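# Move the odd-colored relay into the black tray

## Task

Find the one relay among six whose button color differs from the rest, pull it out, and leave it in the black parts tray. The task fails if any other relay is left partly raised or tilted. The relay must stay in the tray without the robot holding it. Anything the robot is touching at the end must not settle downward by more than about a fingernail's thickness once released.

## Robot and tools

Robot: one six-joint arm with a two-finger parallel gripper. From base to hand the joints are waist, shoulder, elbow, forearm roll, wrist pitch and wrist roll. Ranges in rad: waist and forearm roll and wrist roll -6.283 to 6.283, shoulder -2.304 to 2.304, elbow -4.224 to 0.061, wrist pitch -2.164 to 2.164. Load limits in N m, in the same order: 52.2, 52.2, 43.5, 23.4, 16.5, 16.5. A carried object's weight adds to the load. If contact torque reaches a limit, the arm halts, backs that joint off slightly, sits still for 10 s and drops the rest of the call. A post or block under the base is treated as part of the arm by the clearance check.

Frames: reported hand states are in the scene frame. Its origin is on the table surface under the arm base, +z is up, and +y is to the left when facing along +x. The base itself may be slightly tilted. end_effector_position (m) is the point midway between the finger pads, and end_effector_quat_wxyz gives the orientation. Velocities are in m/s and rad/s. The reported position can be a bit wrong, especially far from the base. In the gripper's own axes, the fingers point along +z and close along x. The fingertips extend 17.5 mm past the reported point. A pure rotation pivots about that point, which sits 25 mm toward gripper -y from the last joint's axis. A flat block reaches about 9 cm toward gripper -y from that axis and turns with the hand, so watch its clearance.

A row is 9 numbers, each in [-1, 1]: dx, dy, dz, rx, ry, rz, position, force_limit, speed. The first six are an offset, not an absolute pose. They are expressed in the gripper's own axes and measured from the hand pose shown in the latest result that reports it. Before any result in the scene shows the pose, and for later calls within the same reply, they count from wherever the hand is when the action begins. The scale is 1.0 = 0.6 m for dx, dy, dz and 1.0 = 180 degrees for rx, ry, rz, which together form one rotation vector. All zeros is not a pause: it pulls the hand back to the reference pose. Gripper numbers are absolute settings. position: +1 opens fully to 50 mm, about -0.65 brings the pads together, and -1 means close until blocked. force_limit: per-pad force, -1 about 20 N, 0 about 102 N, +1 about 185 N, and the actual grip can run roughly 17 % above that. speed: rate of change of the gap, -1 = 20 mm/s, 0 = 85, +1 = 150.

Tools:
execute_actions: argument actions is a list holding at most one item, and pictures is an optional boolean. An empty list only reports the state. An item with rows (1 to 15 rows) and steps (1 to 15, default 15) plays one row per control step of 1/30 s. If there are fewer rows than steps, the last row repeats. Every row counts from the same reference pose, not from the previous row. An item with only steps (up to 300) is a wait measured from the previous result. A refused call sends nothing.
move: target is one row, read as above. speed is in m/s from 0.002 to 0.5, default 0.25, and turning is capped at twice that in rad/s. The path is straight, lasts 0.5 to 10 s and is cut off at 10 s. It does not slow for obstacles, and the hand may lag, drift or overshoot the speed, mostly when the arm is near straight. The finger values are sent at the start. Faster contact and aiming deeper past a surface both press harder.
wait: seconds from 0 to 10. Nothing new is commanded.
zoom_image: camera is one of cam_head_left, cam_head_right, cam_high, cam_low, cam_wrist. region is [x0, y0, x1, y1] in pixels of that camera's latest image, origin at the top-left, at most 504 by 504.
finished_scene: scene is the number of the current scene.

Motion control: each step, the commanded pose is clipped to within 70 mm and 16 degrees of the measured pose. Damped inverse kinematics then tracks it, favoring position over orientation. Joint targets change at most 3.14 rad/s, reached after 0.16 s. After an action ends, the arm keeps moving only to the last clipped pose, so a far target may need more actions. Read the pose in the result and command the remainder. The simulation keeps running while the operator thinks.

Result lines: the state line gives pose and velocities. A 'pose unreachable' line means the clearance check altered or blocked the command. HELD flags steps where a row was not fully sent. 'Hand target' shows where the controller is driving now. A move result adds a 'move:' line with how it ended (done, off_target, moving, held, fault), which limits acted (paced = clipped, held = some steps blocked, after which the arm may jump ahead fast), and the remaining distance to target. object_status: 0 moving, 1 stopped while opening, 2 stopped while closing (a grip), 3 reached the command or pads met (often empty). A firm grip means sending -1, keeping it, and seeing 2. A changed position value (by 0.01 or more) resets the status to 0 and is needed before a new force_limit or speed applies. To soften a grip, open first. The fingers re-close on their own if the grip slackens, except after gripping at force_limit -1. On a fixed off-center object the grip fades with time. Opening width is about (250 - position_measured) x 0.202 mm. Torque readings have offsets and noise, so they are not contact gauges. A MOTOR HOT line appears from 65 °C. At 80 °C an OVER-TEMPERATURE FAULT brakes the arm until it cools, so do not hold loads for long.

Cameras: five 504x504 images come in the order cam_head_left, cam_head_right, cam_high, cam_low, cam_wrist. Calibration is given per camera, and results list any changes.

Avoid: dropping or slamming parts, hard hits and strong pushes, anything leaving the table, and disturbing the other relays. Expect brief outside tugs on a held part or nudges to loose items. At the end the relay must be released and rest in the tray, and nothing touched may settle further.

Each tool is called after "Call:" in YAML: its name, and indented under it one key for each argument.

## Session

Call:
execute_actions:
  actions: []

Call:
zoom_image:
  camera: "cam_high"
  region: [100, 150, 450, 450]

Scene clock: 0.00 s of 5400.00 s.
end_effector_position=(+0.4567, -0.0205, +0.2341) position_measured=3 object_status=3 end_effector_quat_wxyz=(+0.079, +0.887, -0.395, -0.224) end_effector_velocity=(-0.001, -0.000, -0.001) end_effector_angular_velocity=(+0.000, +0.002, -0.000)
Joint positions: [-0.291 -0.637 -1.152  0.168 -1.033  1.963]
Joint velocities: [-0.    -0.001  0.001 -0.     0.     0.   ]
Joint torques (N m, as the arm reports them, + toward a larger angle): no reading
Motor temperatures (°C, as the motors report them): [32 31 34 34 36 39]
Hand target: +0.457, -0.020, +0.234; +0.079, +0.887, -0.395, -0.224
camera_calibration (this result's frames):
cam_wrist: T_world_to_cam=[[0.58805, -0.752658, -0.296147, -0.215087], [-0.546346, -0.63962, 0.540733, 0.115097], [-0.596408, -0.15618, -0.787341, 0.604985], [0, 0, 0, 1]] pos_world=[0.550183, 0.00621747, 0.350395]

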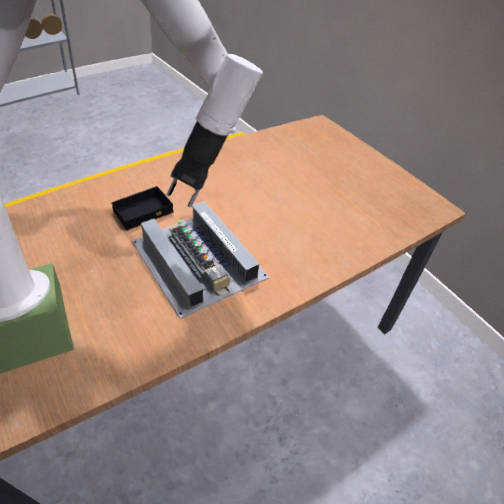

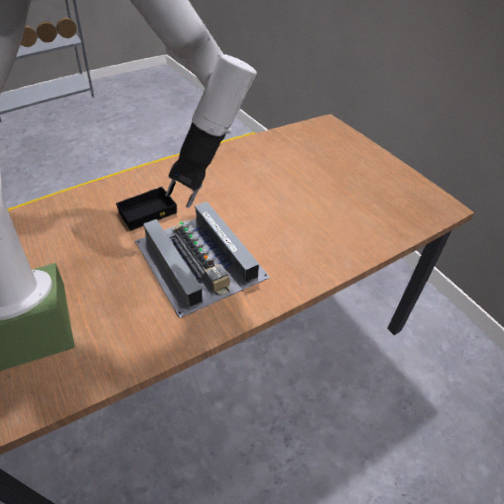

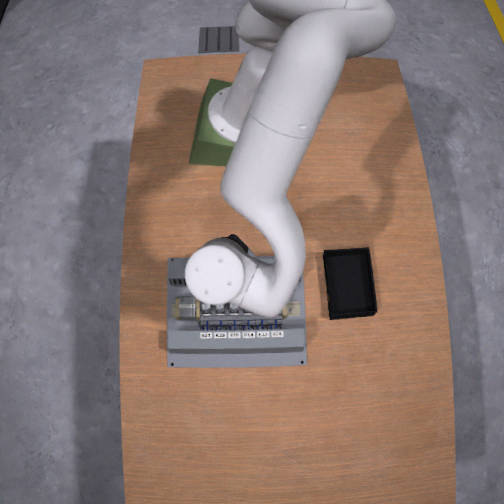

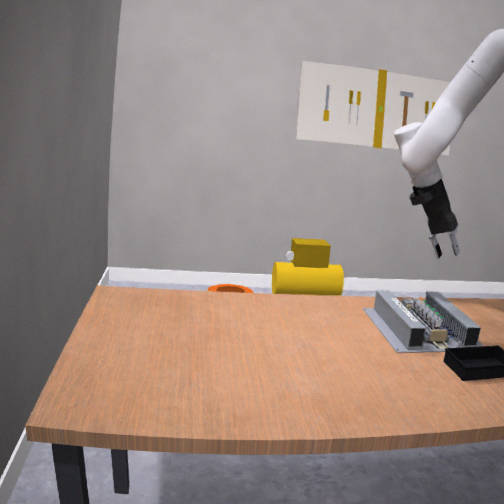

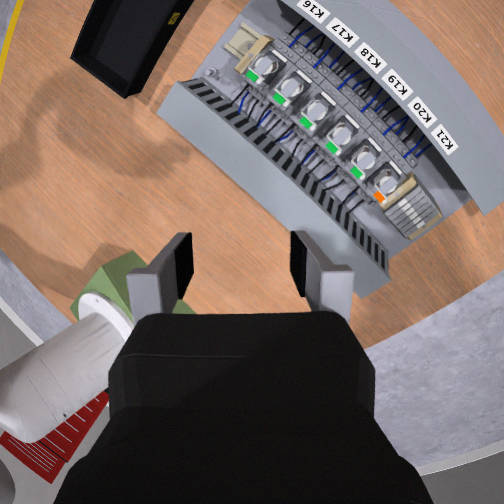

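Region (100, 150, 450, 450) of cam_high's 504x504 image, scaled by 1.440, with more detail than that image has; it fills the top 432 rows of this view, and the rest is white.

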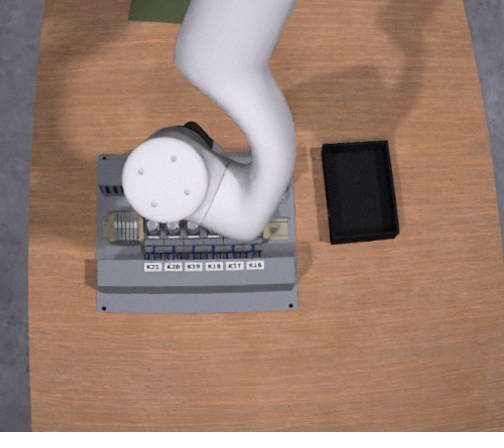

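Call:
move:
  target: [0.176,0.007,0.094,0.0522,0.1482,-0.2611,1,-0.3,0]

Scene clock: 10.30 s of 5400.00 s.
end_effector_position=(+0.4897, -0.0994, +0.1501) position_measured=3 object_status=3 end_effector_quat_wxyz=(+0.001, +1.000, -0.001, -0.001) end_effector_velocity=(+0.001, -0.000, +0.001) end_effector_angular_velocity=(+0.006, -0.010, +0.004)
Joint positions: [-0.436 -0.701 -1.004  0.599 -0.446  0.609]
Joint velocities: [-0.004  0.001  0.003  0.026  0.001 -0.032]
Joint torques (N m, as the arm reports them, + toward a larger angle): [-12.09  47.03 -12.57   0.7    0.23   0.36]
Motor temperatures (°C, as the motors report them): [32 32 34 34 36 39]
Hand target: +0.490, -0.099, +0.150; +0.000, +1.000, -0.001, -0.001
Off the commanded pose: 0.001 m, 0 deg.
After step 90, 4.83 s passed at rest.
move: done
camera_calibration (this result's frames):
cam_wrist: T_world_to_cam=[[0.999092, -0.0249711, 0.0345251, -0.497357], [-0.0329251, -0.966759, 0.253561, -0.112778], [0.0270458, -0.254468, -0.966703, 0.258059], [0, 0, 0, 1]] pos_world=[0.486213, -0.0557814, 0.295234]

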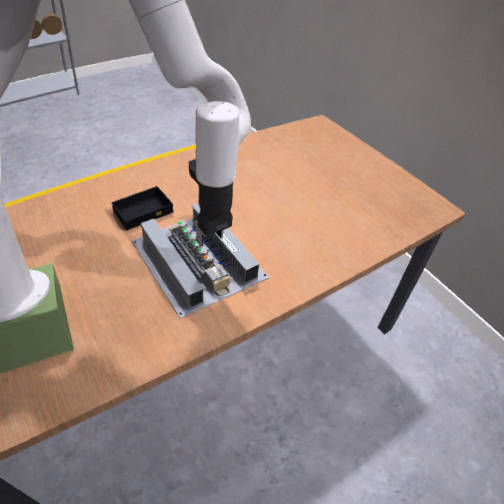

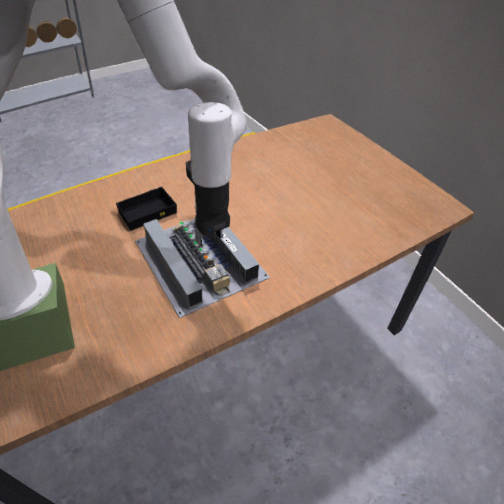

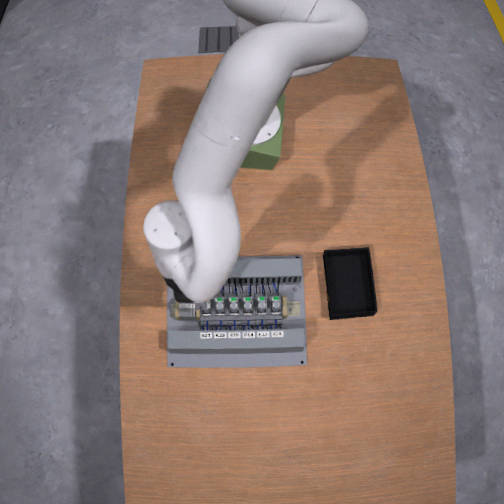

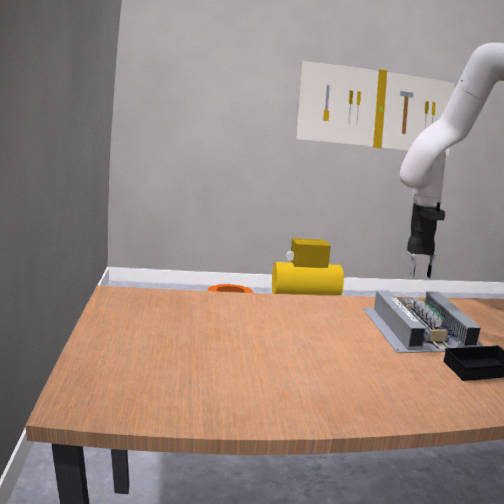

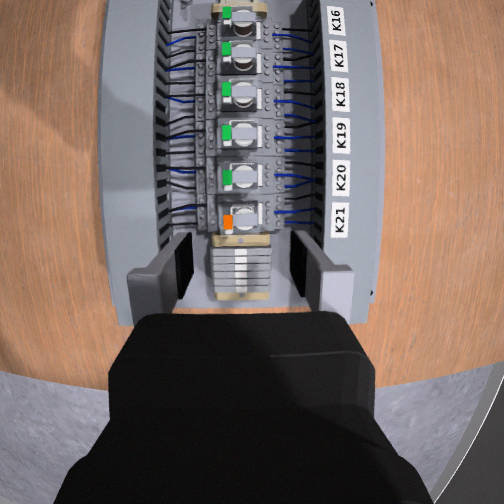

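Call:
move:
  target: [0,-0.015,0.0725,0,0,0,1,-0.3,0]
  speed: 0.06

Call:
zoom_image:
  camera: "cam_wrist"
  region: [130, 130, 370, 330]

Scene clock: 14.87 s of 5400.00 s.
end_effector_position=(+0.4895, -0.0905, +0.1067) position_measured=3 object_status=3 end_effector_quat_wxyz=(+0.001, +1.000, -0.001, -0.001) end_effector_velocity=(+0.000, +0.000, -0.001) end_effector_angular_velocity=(+0.001, -0.001, -0.000)
Joint positions: [-0.4   -0.778 -1.004  0.723 -0.38   0.512]
Joint velocities: [ 0.001 -0.001  0.     0.007  0.002 -0.006]
Joint torques (N m, as the arm reports them, + toward a larger angle): [ -9.19  47.87 -13.52   1.59   0.36   0.13]
Motor temperatures (°C, as the motors report them): [32 32 35 34 36 39]
Hand target: +0.489, -0.090, +0.107; +0.001, +1.000, -0.001, -0.001
Off the commanded pose: 0.000 m, 0 deg.
After step 90, 0.47 s passed at rest.
move: done
camera_calibration (this result's frames):
cam_wrist: T_world_to_cam=[[0.999095, -0.0249736, 0.034429, -0.495462], [-0.0329101, -0.966694, 0.253811, -0.0931623], [0.0269437, -0.254714, -0.966641, 0.218444], [0, 0, 0, 1]] pos_world=[0.486062, -0.0467921, 0.251861]

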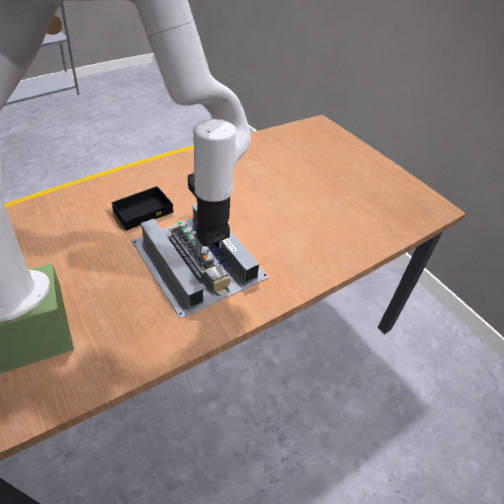

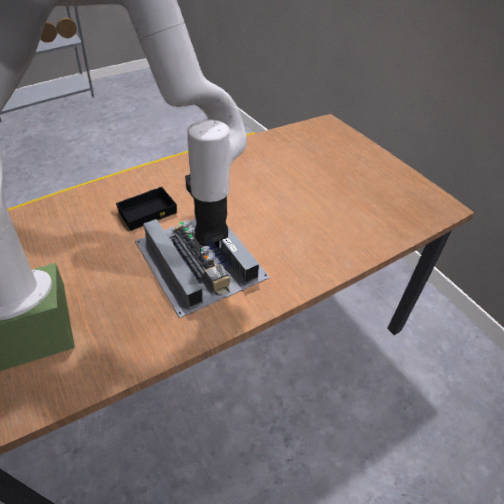

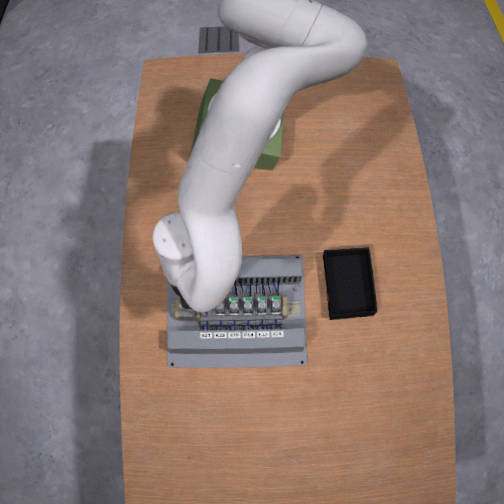

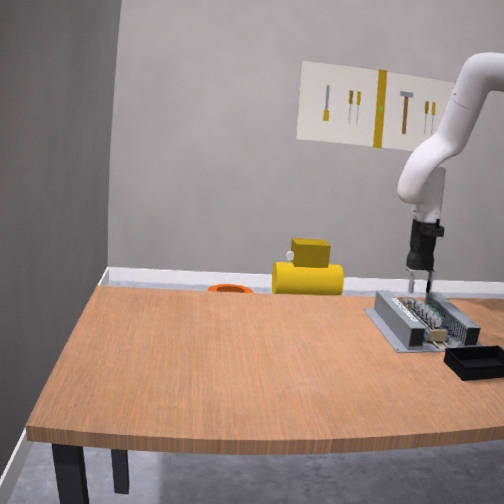

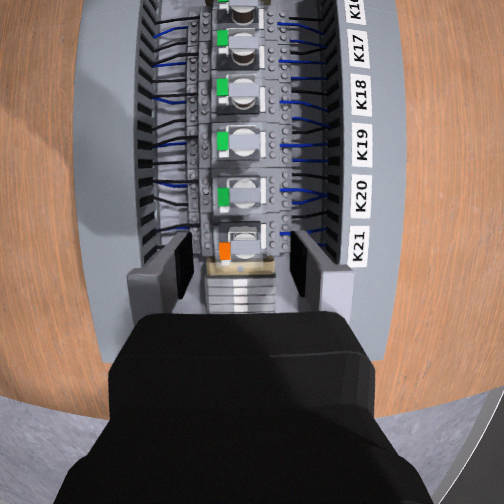

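Region (130, 130, 370, 330) of cam_wrist's 504x504 image, scaled by 2.100, with more detail than that image has.

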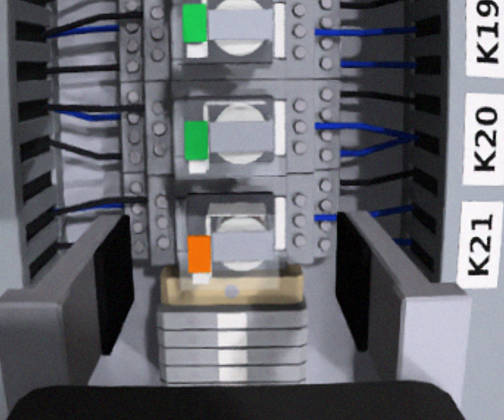

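Call:
move:
  target: [0,0,0.066,0,0,0,1,-0.3,0]
  speed: 0.03

Call:
move:
  target: [0,0,0,0,0,0,-1,-0.3,-0.5]

Scene clock: 20.60 s of 5400.00 s.
end_effector_position=(+0.4893, -0.0905, +0.0672) position_measured=3 object_status=3 end_effector_quat_wxyz=(+0.001, +1.000, -0.001, -0.001) end_effector_velocity=(+0.000, -0.000, -0.001) end_effector_angular_velocity=(+0.000, -0.002, +0.001)
Joint positions: [-0.381 -0.861 -1.024  0.854 -0.332  0.392]
Joint velocities: [ 0.    -0.002 -0.     0.009  0.002 -0.01 ]
Joint torques (N m, as the arm reports them, + toward a larger angle): [-11.6   50.12 -11.21   1.02   0.    -0.1 ]
Motor temperatures (°C, as the motors report them): [32 32 35 34 36 39]
Hand target: +0.489, -0.090, +0.067; +0.001, +1.000, -0.001, -0.001
Off the commanded pose: 0.000 m, 0 deg.
After step 90, 1.13 s passed at rest.
move: done
camera_calibration (this result's frames):
cam_wrist: T_world_to_cam=[[0.999106, -0.0249823, 0.0341168, -0.493873], [-0.0328452, -0.966636, 0.254038, -0.0832043], [0.026632, -0.254932, -0.966592, 0.180388], [0, 0, 0, 1]] pos_world=[0.485895, -0.0467798, 0.212348]

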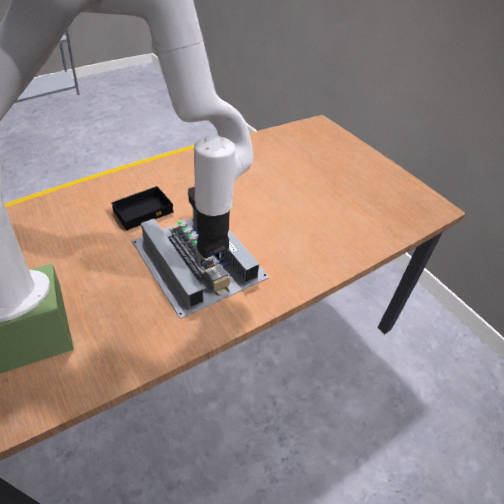

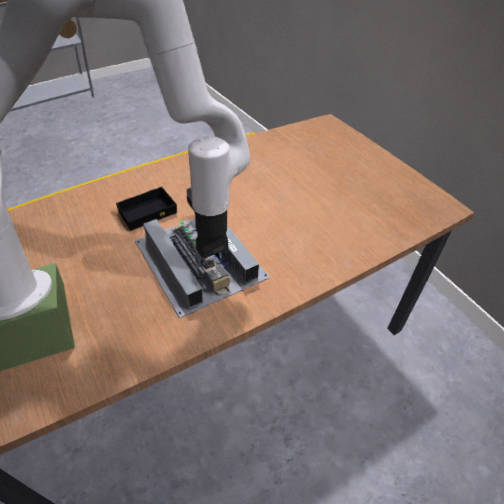

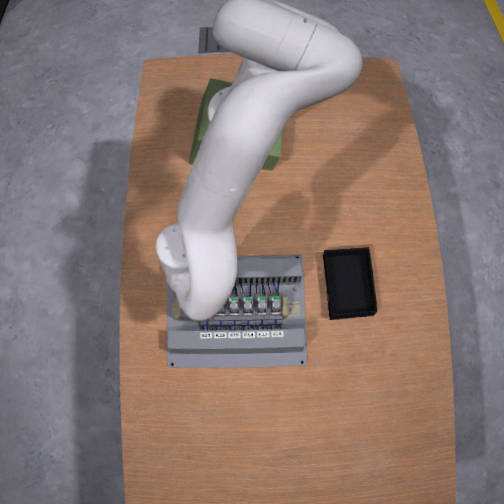

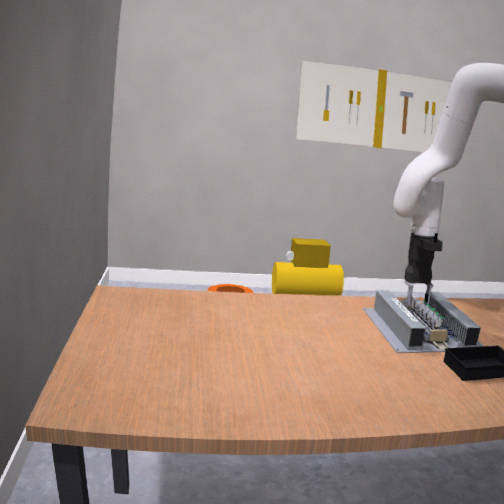

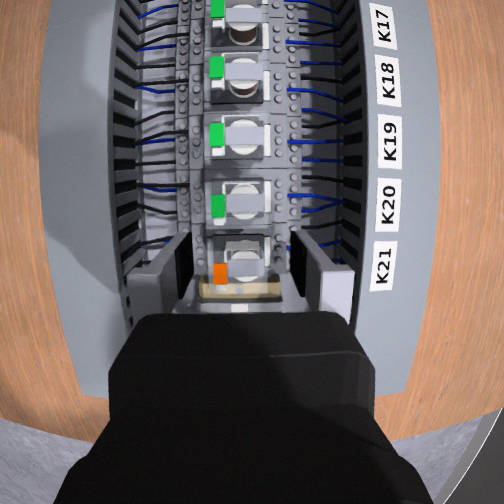

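Scene clock: 21.30 s of 5400.00 s.
end_effector_position=(+0.4885, -0.0903, +0.0670) position_measured=119 object_status=2 end_effector_quat_wxyz=(+0.000, +1.000, -0.001, -0.002) end_effector_velocity=(+0.002, -0.000, +0.001) end_effector_angular_velocity=(-0.002, -0.003, +0.001)
Joint positions: [-0.381 -0.861 -1.023  0.854 -0.333  0.391]
Joint velocities: [ 0.001  0.001 -0.003  0.     0.001  0.001]
Joint torques (N m, as the arm reports them, + toward a larger angle): [ -7.2   46.5  -16.83   1.58   1.54   0.51]
Motor temperatures (°C, as the motors report them): [32 32 35 34 36 39]
Hand target: +0.489, -0.090, +0.067; +0.001, +1.000, -0.001, -0.001
Off the commanded pose: 0.001 m, 0 deg.
move: done
camera_calibration (this result's frames):
cam_wrist: T_world_to_cam=[[0.999153, -0.0249025, 0.032773, -0.49295], [-0.0323995, -0.966907, 0.253065, -0.0831704], [0.0253865, -0.253912, -0.966894, 0.181025], [0, 0, 0, 1]] pos_world=[0.485242, -0.0467293, 0.212235]

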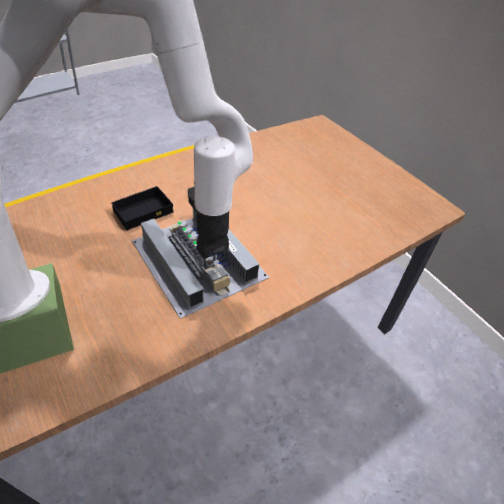

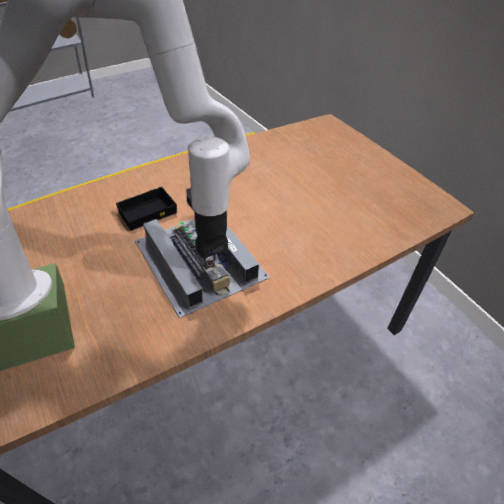

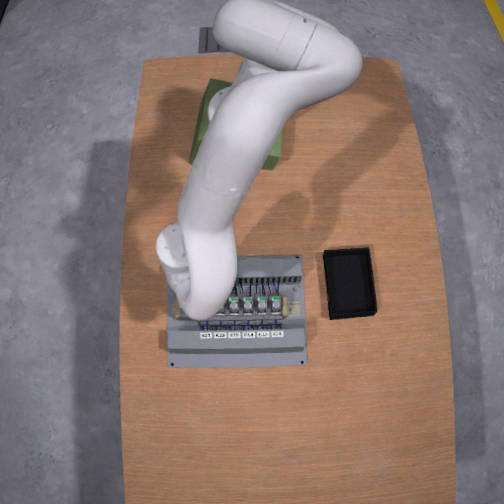

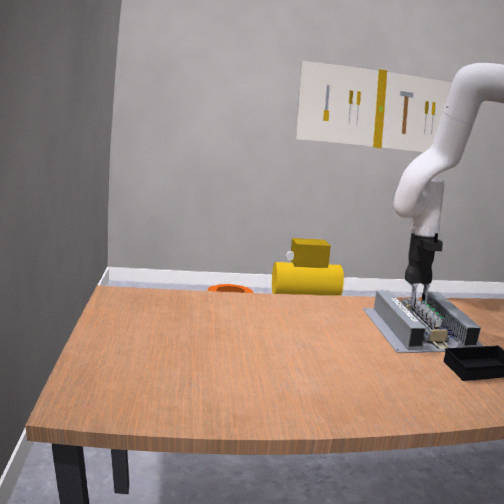

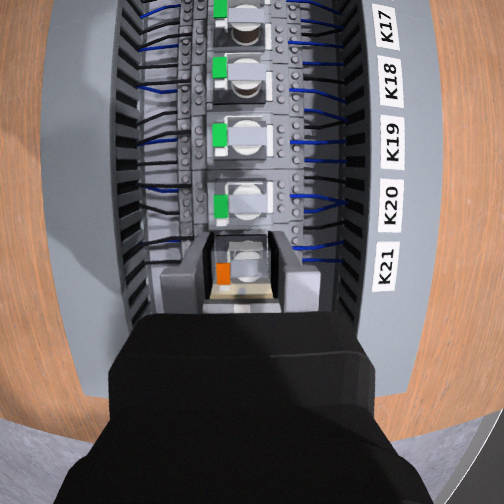

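Call:
move:
  target: [-0.001,0,-0.04,0,0,0,-1,-0.3,-0.5]
  speed: 0.015

Call:
move:
  target: [0,0,-0.1,0,0,0,-1,-0.3,-0.5]
  speed: 0.08

Call:
move:
  target: [-0.088,-0.535,0,0,0,0,-1,-0.3,-0.5]
  speed: 0.2

Scene clock: 27.30 s of 5400.00 s.
end_effector_position=(+0.4881, -0.0903, +0.0910) position_measured=119 object_status=2 end_effector_quat_wxyz=(+0.000, +1.000, -0.001, -0.002) end_effector_velocity=(+0.000, +0.000, +0.001) end_effector_angular_velocity=(+0.000, +0.000, +0.000)
Joint positions: [-0.393 -0.809 -1.009  0.773 -0.36   0.465]
Joint velocities: [ 0.     0.002 -0.    -0.004 -0.002  0.004]
Joint torques (N m, as the arm reports them, + toward a larger angle): [-15.19  65.86 -15.33   0.91   0.47   0.13]
Motor temperatures (°C, as the motors report them): [32 32 35 34 36 39]
Hand target: +0.488, -0.090, +0.091; +0.000, +1.000, -0.001, -0.002
Off the commanded pose: 0.000 m, 0 deg.
After step 90, 1.17 s passed at rest.
move: done
camera_calibration (this result's frames):
cam_wrist: T_world_to_cam=[[0.999143, -0.0248815, 0.033088, -0.493386], [-0.0324593, -0.966904, 0.253066, -0.0892732], [0.0256963, -0.253923, -0.966883, 0.204031], [0, 0, 0, 1]] pos_world=[0.484823, -0.0467867, 0.236191]

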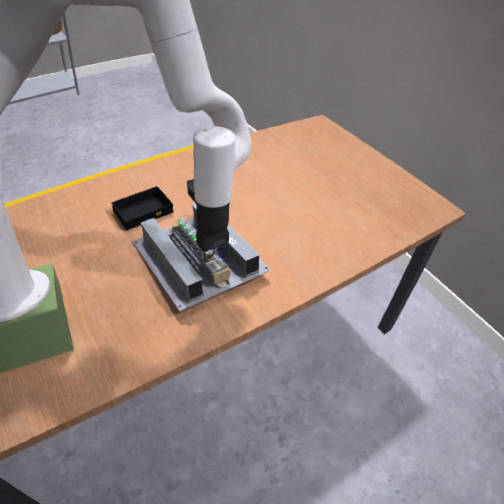

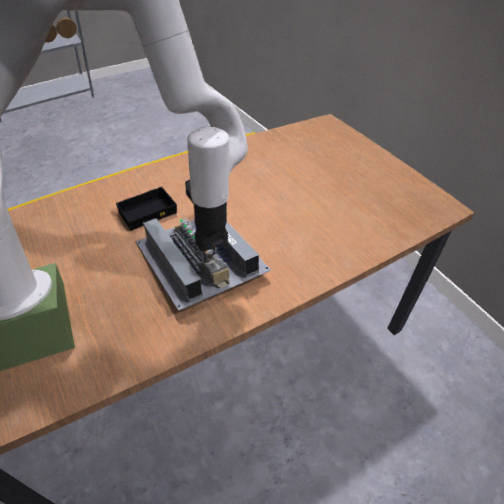

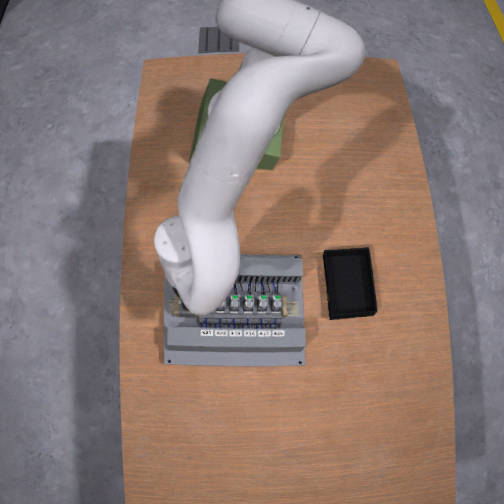

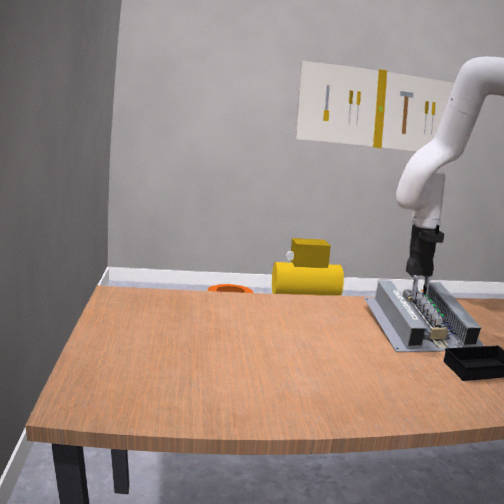

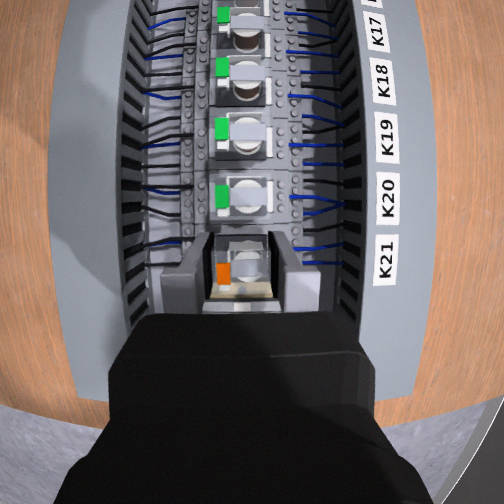

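Scene clock: 28.47 s of 5400.00 s.
end_effector_position=(+0.4887, -0.0904, +0.1511) position_measured=119 object_status=2 end_effector_quat_wxyz=(+0.000, +1.000, -0.001, -0.001) end_effector_velocity=(-0.002, +0.001, -0.001) end_effector_angular_velocity=(+0.002, +0.004, -0.000)
Joint positions: [-0.422 -0.688 -0.991  0.605 -0.444  0.617]
Joint velocities: [ 0.    -0.     0.002 -0.003 -0.002  0.003]
Joint torques (N m, as the arm reports them, + toward a larger angle): [-10.15  47.67 -13.39   1.15   0.19   0.34]
Motor temperatures (°C, as the motors report them): [32 32 35 34 36 39]
Hand target: +0.489, -0.090, +0.151; +0.000, +1.000, -0.001, -0.001
Off the commanded pose: 0.000 m, 0 deg.
move: done
camera_calibration (this result's frames):
cam_wrist: T_world_to_cam=[[0.999121, -0.0248703, 0.0337523, -0.496023], [-0.032614, -0.96693, 0.252948, -0.10447], [0.0263452, -0.253826, -0.966891, 0.261756], [0, 0, 0, 1]] pos_world=[0.485284, -0.0469111, 0.296257]

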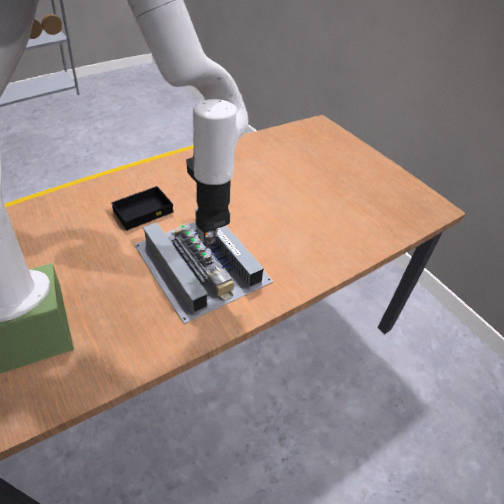

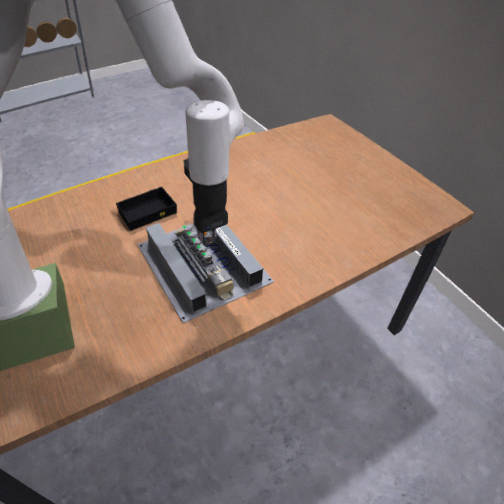

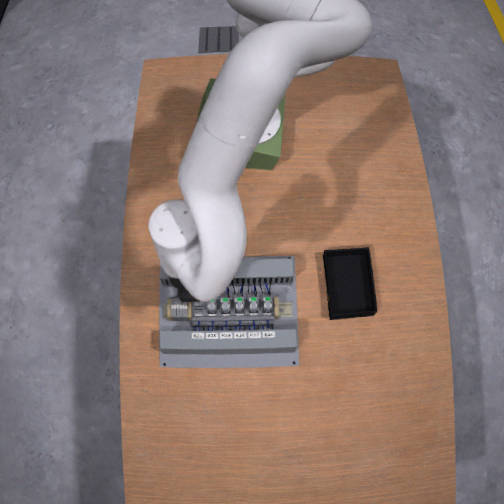

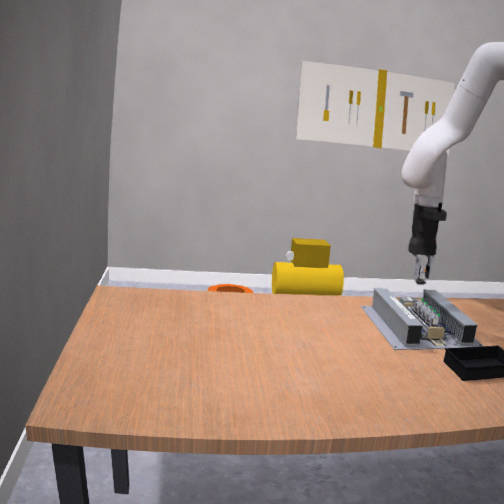

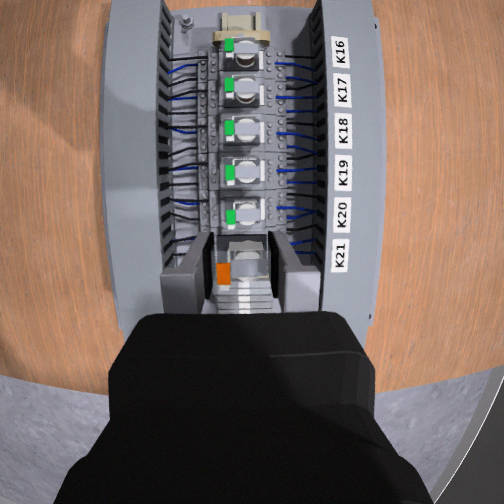

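Scene clock: 30.60 s of 5400.00 s.
end_effector_position=(+0.4359, +0.2314, +0.1521) position_measured=119 object_status=2 end_effector_quat_wxyz=(-0.001, +1.000, -0.001, -0.001) end_effector_velocity=(-0.000, +0.002, -0.000) end_effector_angular_velocity=(-0.003, +0.003, -0.000)
Joint positions: [ 0.23  -0.382 -0.754  0.739 -0.363  1.143]
Joint velocities: [ 0.005 -0.001 -0.003 -0.015 -0.002  0.02 ]
Joint torques (N m, as the arm reports them, + toward a larger angle): [-10.58  41.9  -10.6    2.13   0.3   -0.03]
Motor temperatures (°C, as the motors report them): [32 32 35 34 36 39]
Hand target: +0.436, +0.232, +0.152; -0.001, +1.000, -0.001, -0.001
Off the commanded pose: 0.001 m, 0 deg.
move: done
camera_calibration (this result's frames):
cam_wrist: T_world_to_cam=[[0.999083, -0.0253202, 0.0345237, -0.435348], [-0.033154, -0.967763, 0.249673, 0.205715], [0.027089, -0.250588, -0.967715, 0.344872], [0, 0, 0, 1]] pos_world=[0.432427, 0.274481, 0.297406]

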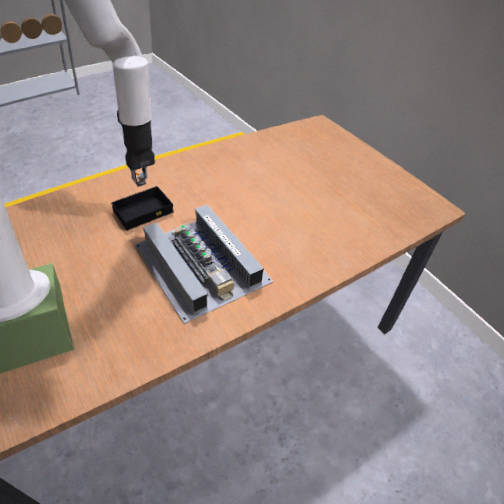

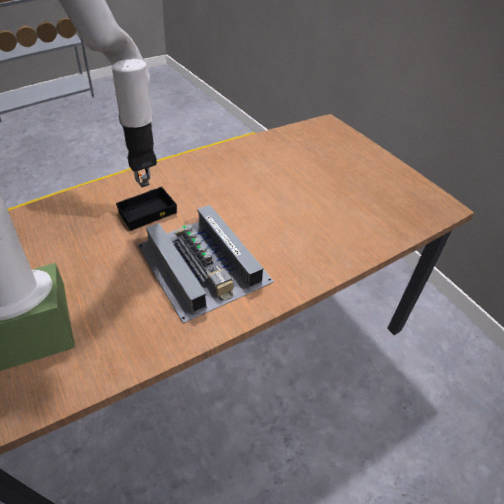

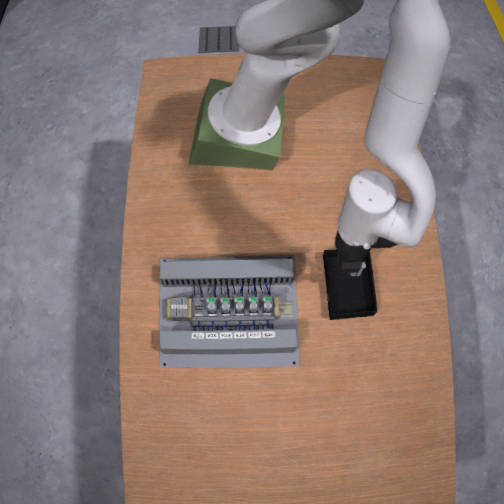

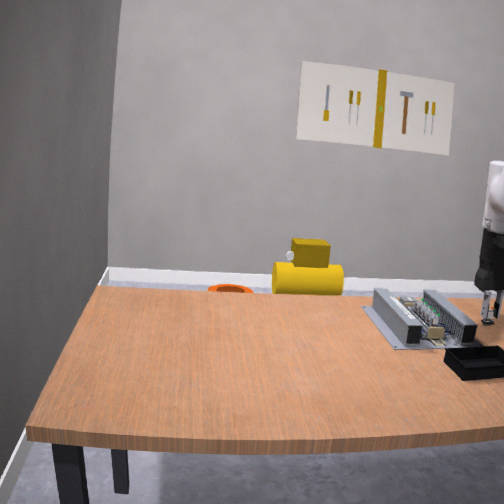

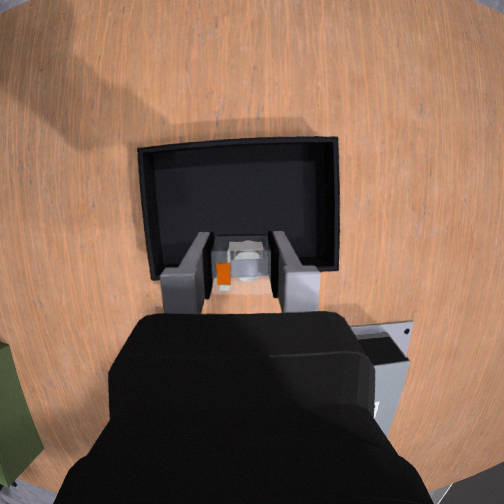

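Call:
move:
  target: [0,-0.017,0.165,0,0,0,-1,-0.3,-0.5]
  speed: 0.08

Call:
zoom_image:
  camera: "cam_head_left"
  region: [90, 150, 280, 330]

Scene clock: 36.33 s of 5400.00 s.
end_effector_position=(+0.4353, +0.2417, +0.0532) position_measured=119 object_status=2 end_effector_quat_wxyz=(-0.001, +1.000, -0.001, -0.002) end_effector_velocity=(-0.001, +0.000, -0.002) end_effector_angular_velocity=(+0.007, -0.007, +0.002)
Joint positions: [ 0.304 -0.62  -0.807  1.272 -0.243  0.66 ]
Joint velocities: [-0.001 -0.001  0.007  0.074  0.001 -0.077]
Joint torques (N m, as the arm reports them, + toward a larger angle): [ -9.76  43.66 -10.05   0.65   0.36   0.  ]
Motor temperatures (°C, as the motors report them): [32 32 35 34 36 39]
Hand target: +0.435, +0.242, +0.053; -0.001, +1.000, -0.001, -0.001
Off the commanded pose: 0.000 m, 0 deg.
After step 90, 1.07 s passed at rest.
move: done
camera_calibration (this result's frames):
cam_wrist: T_world_to_cam=[[0.999132, -0.0253953, 0.0330077, -0.431015], [-0.0328942, -0.967305, 0.251476, 0.240023], [0.0255422, -0.252343, -0.967301, 0.252847], [0, 0, 0, 1]] pos_world=[0.432078, 0.285034, 0.198446]

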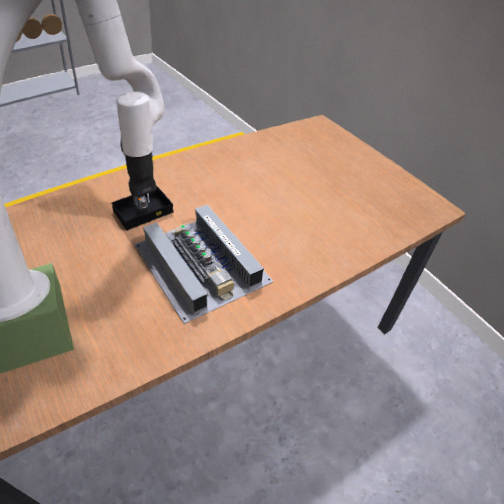

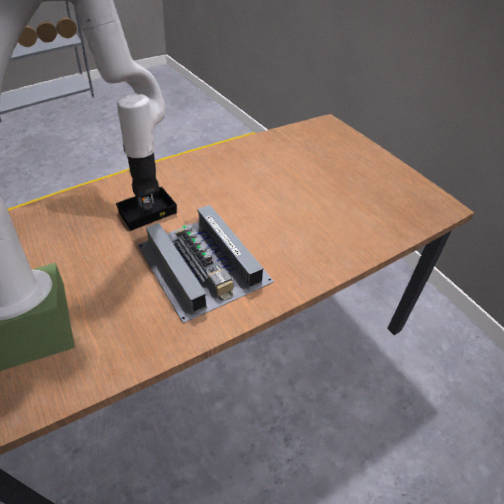

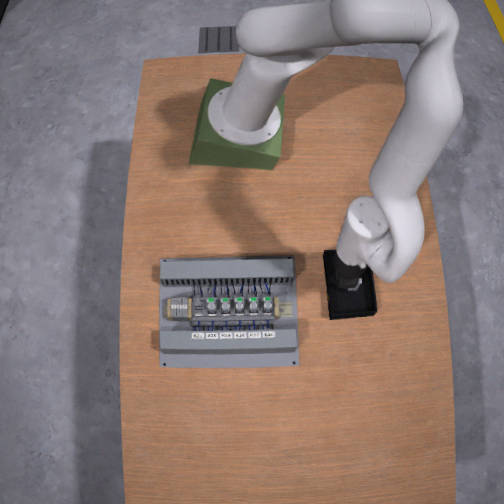

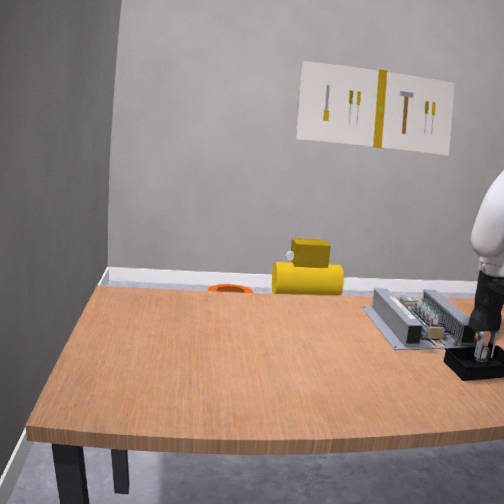

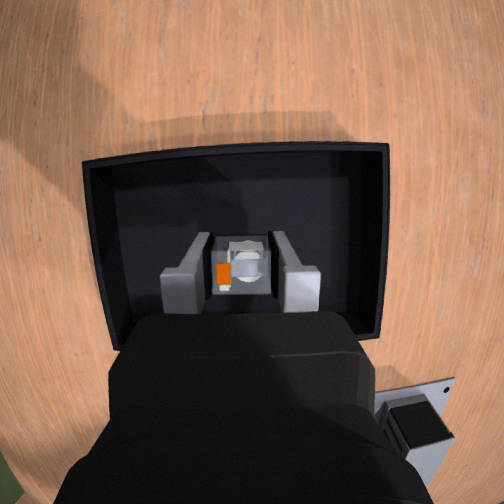

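Region (90, 150, 280, 330) of cam_head_left's 504x504 image, scaled by 2.653, with more detail than that image has; it fills the top 477 rows of this view, and the rest is white.

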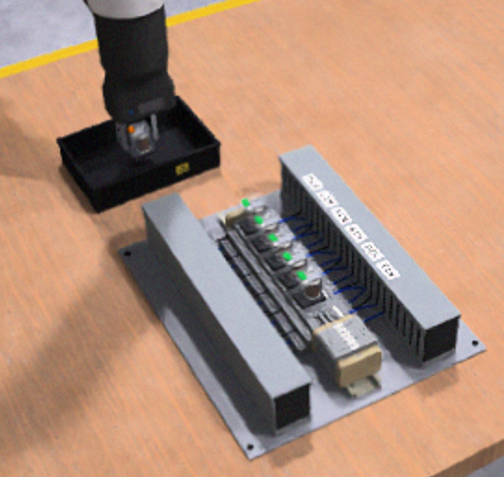

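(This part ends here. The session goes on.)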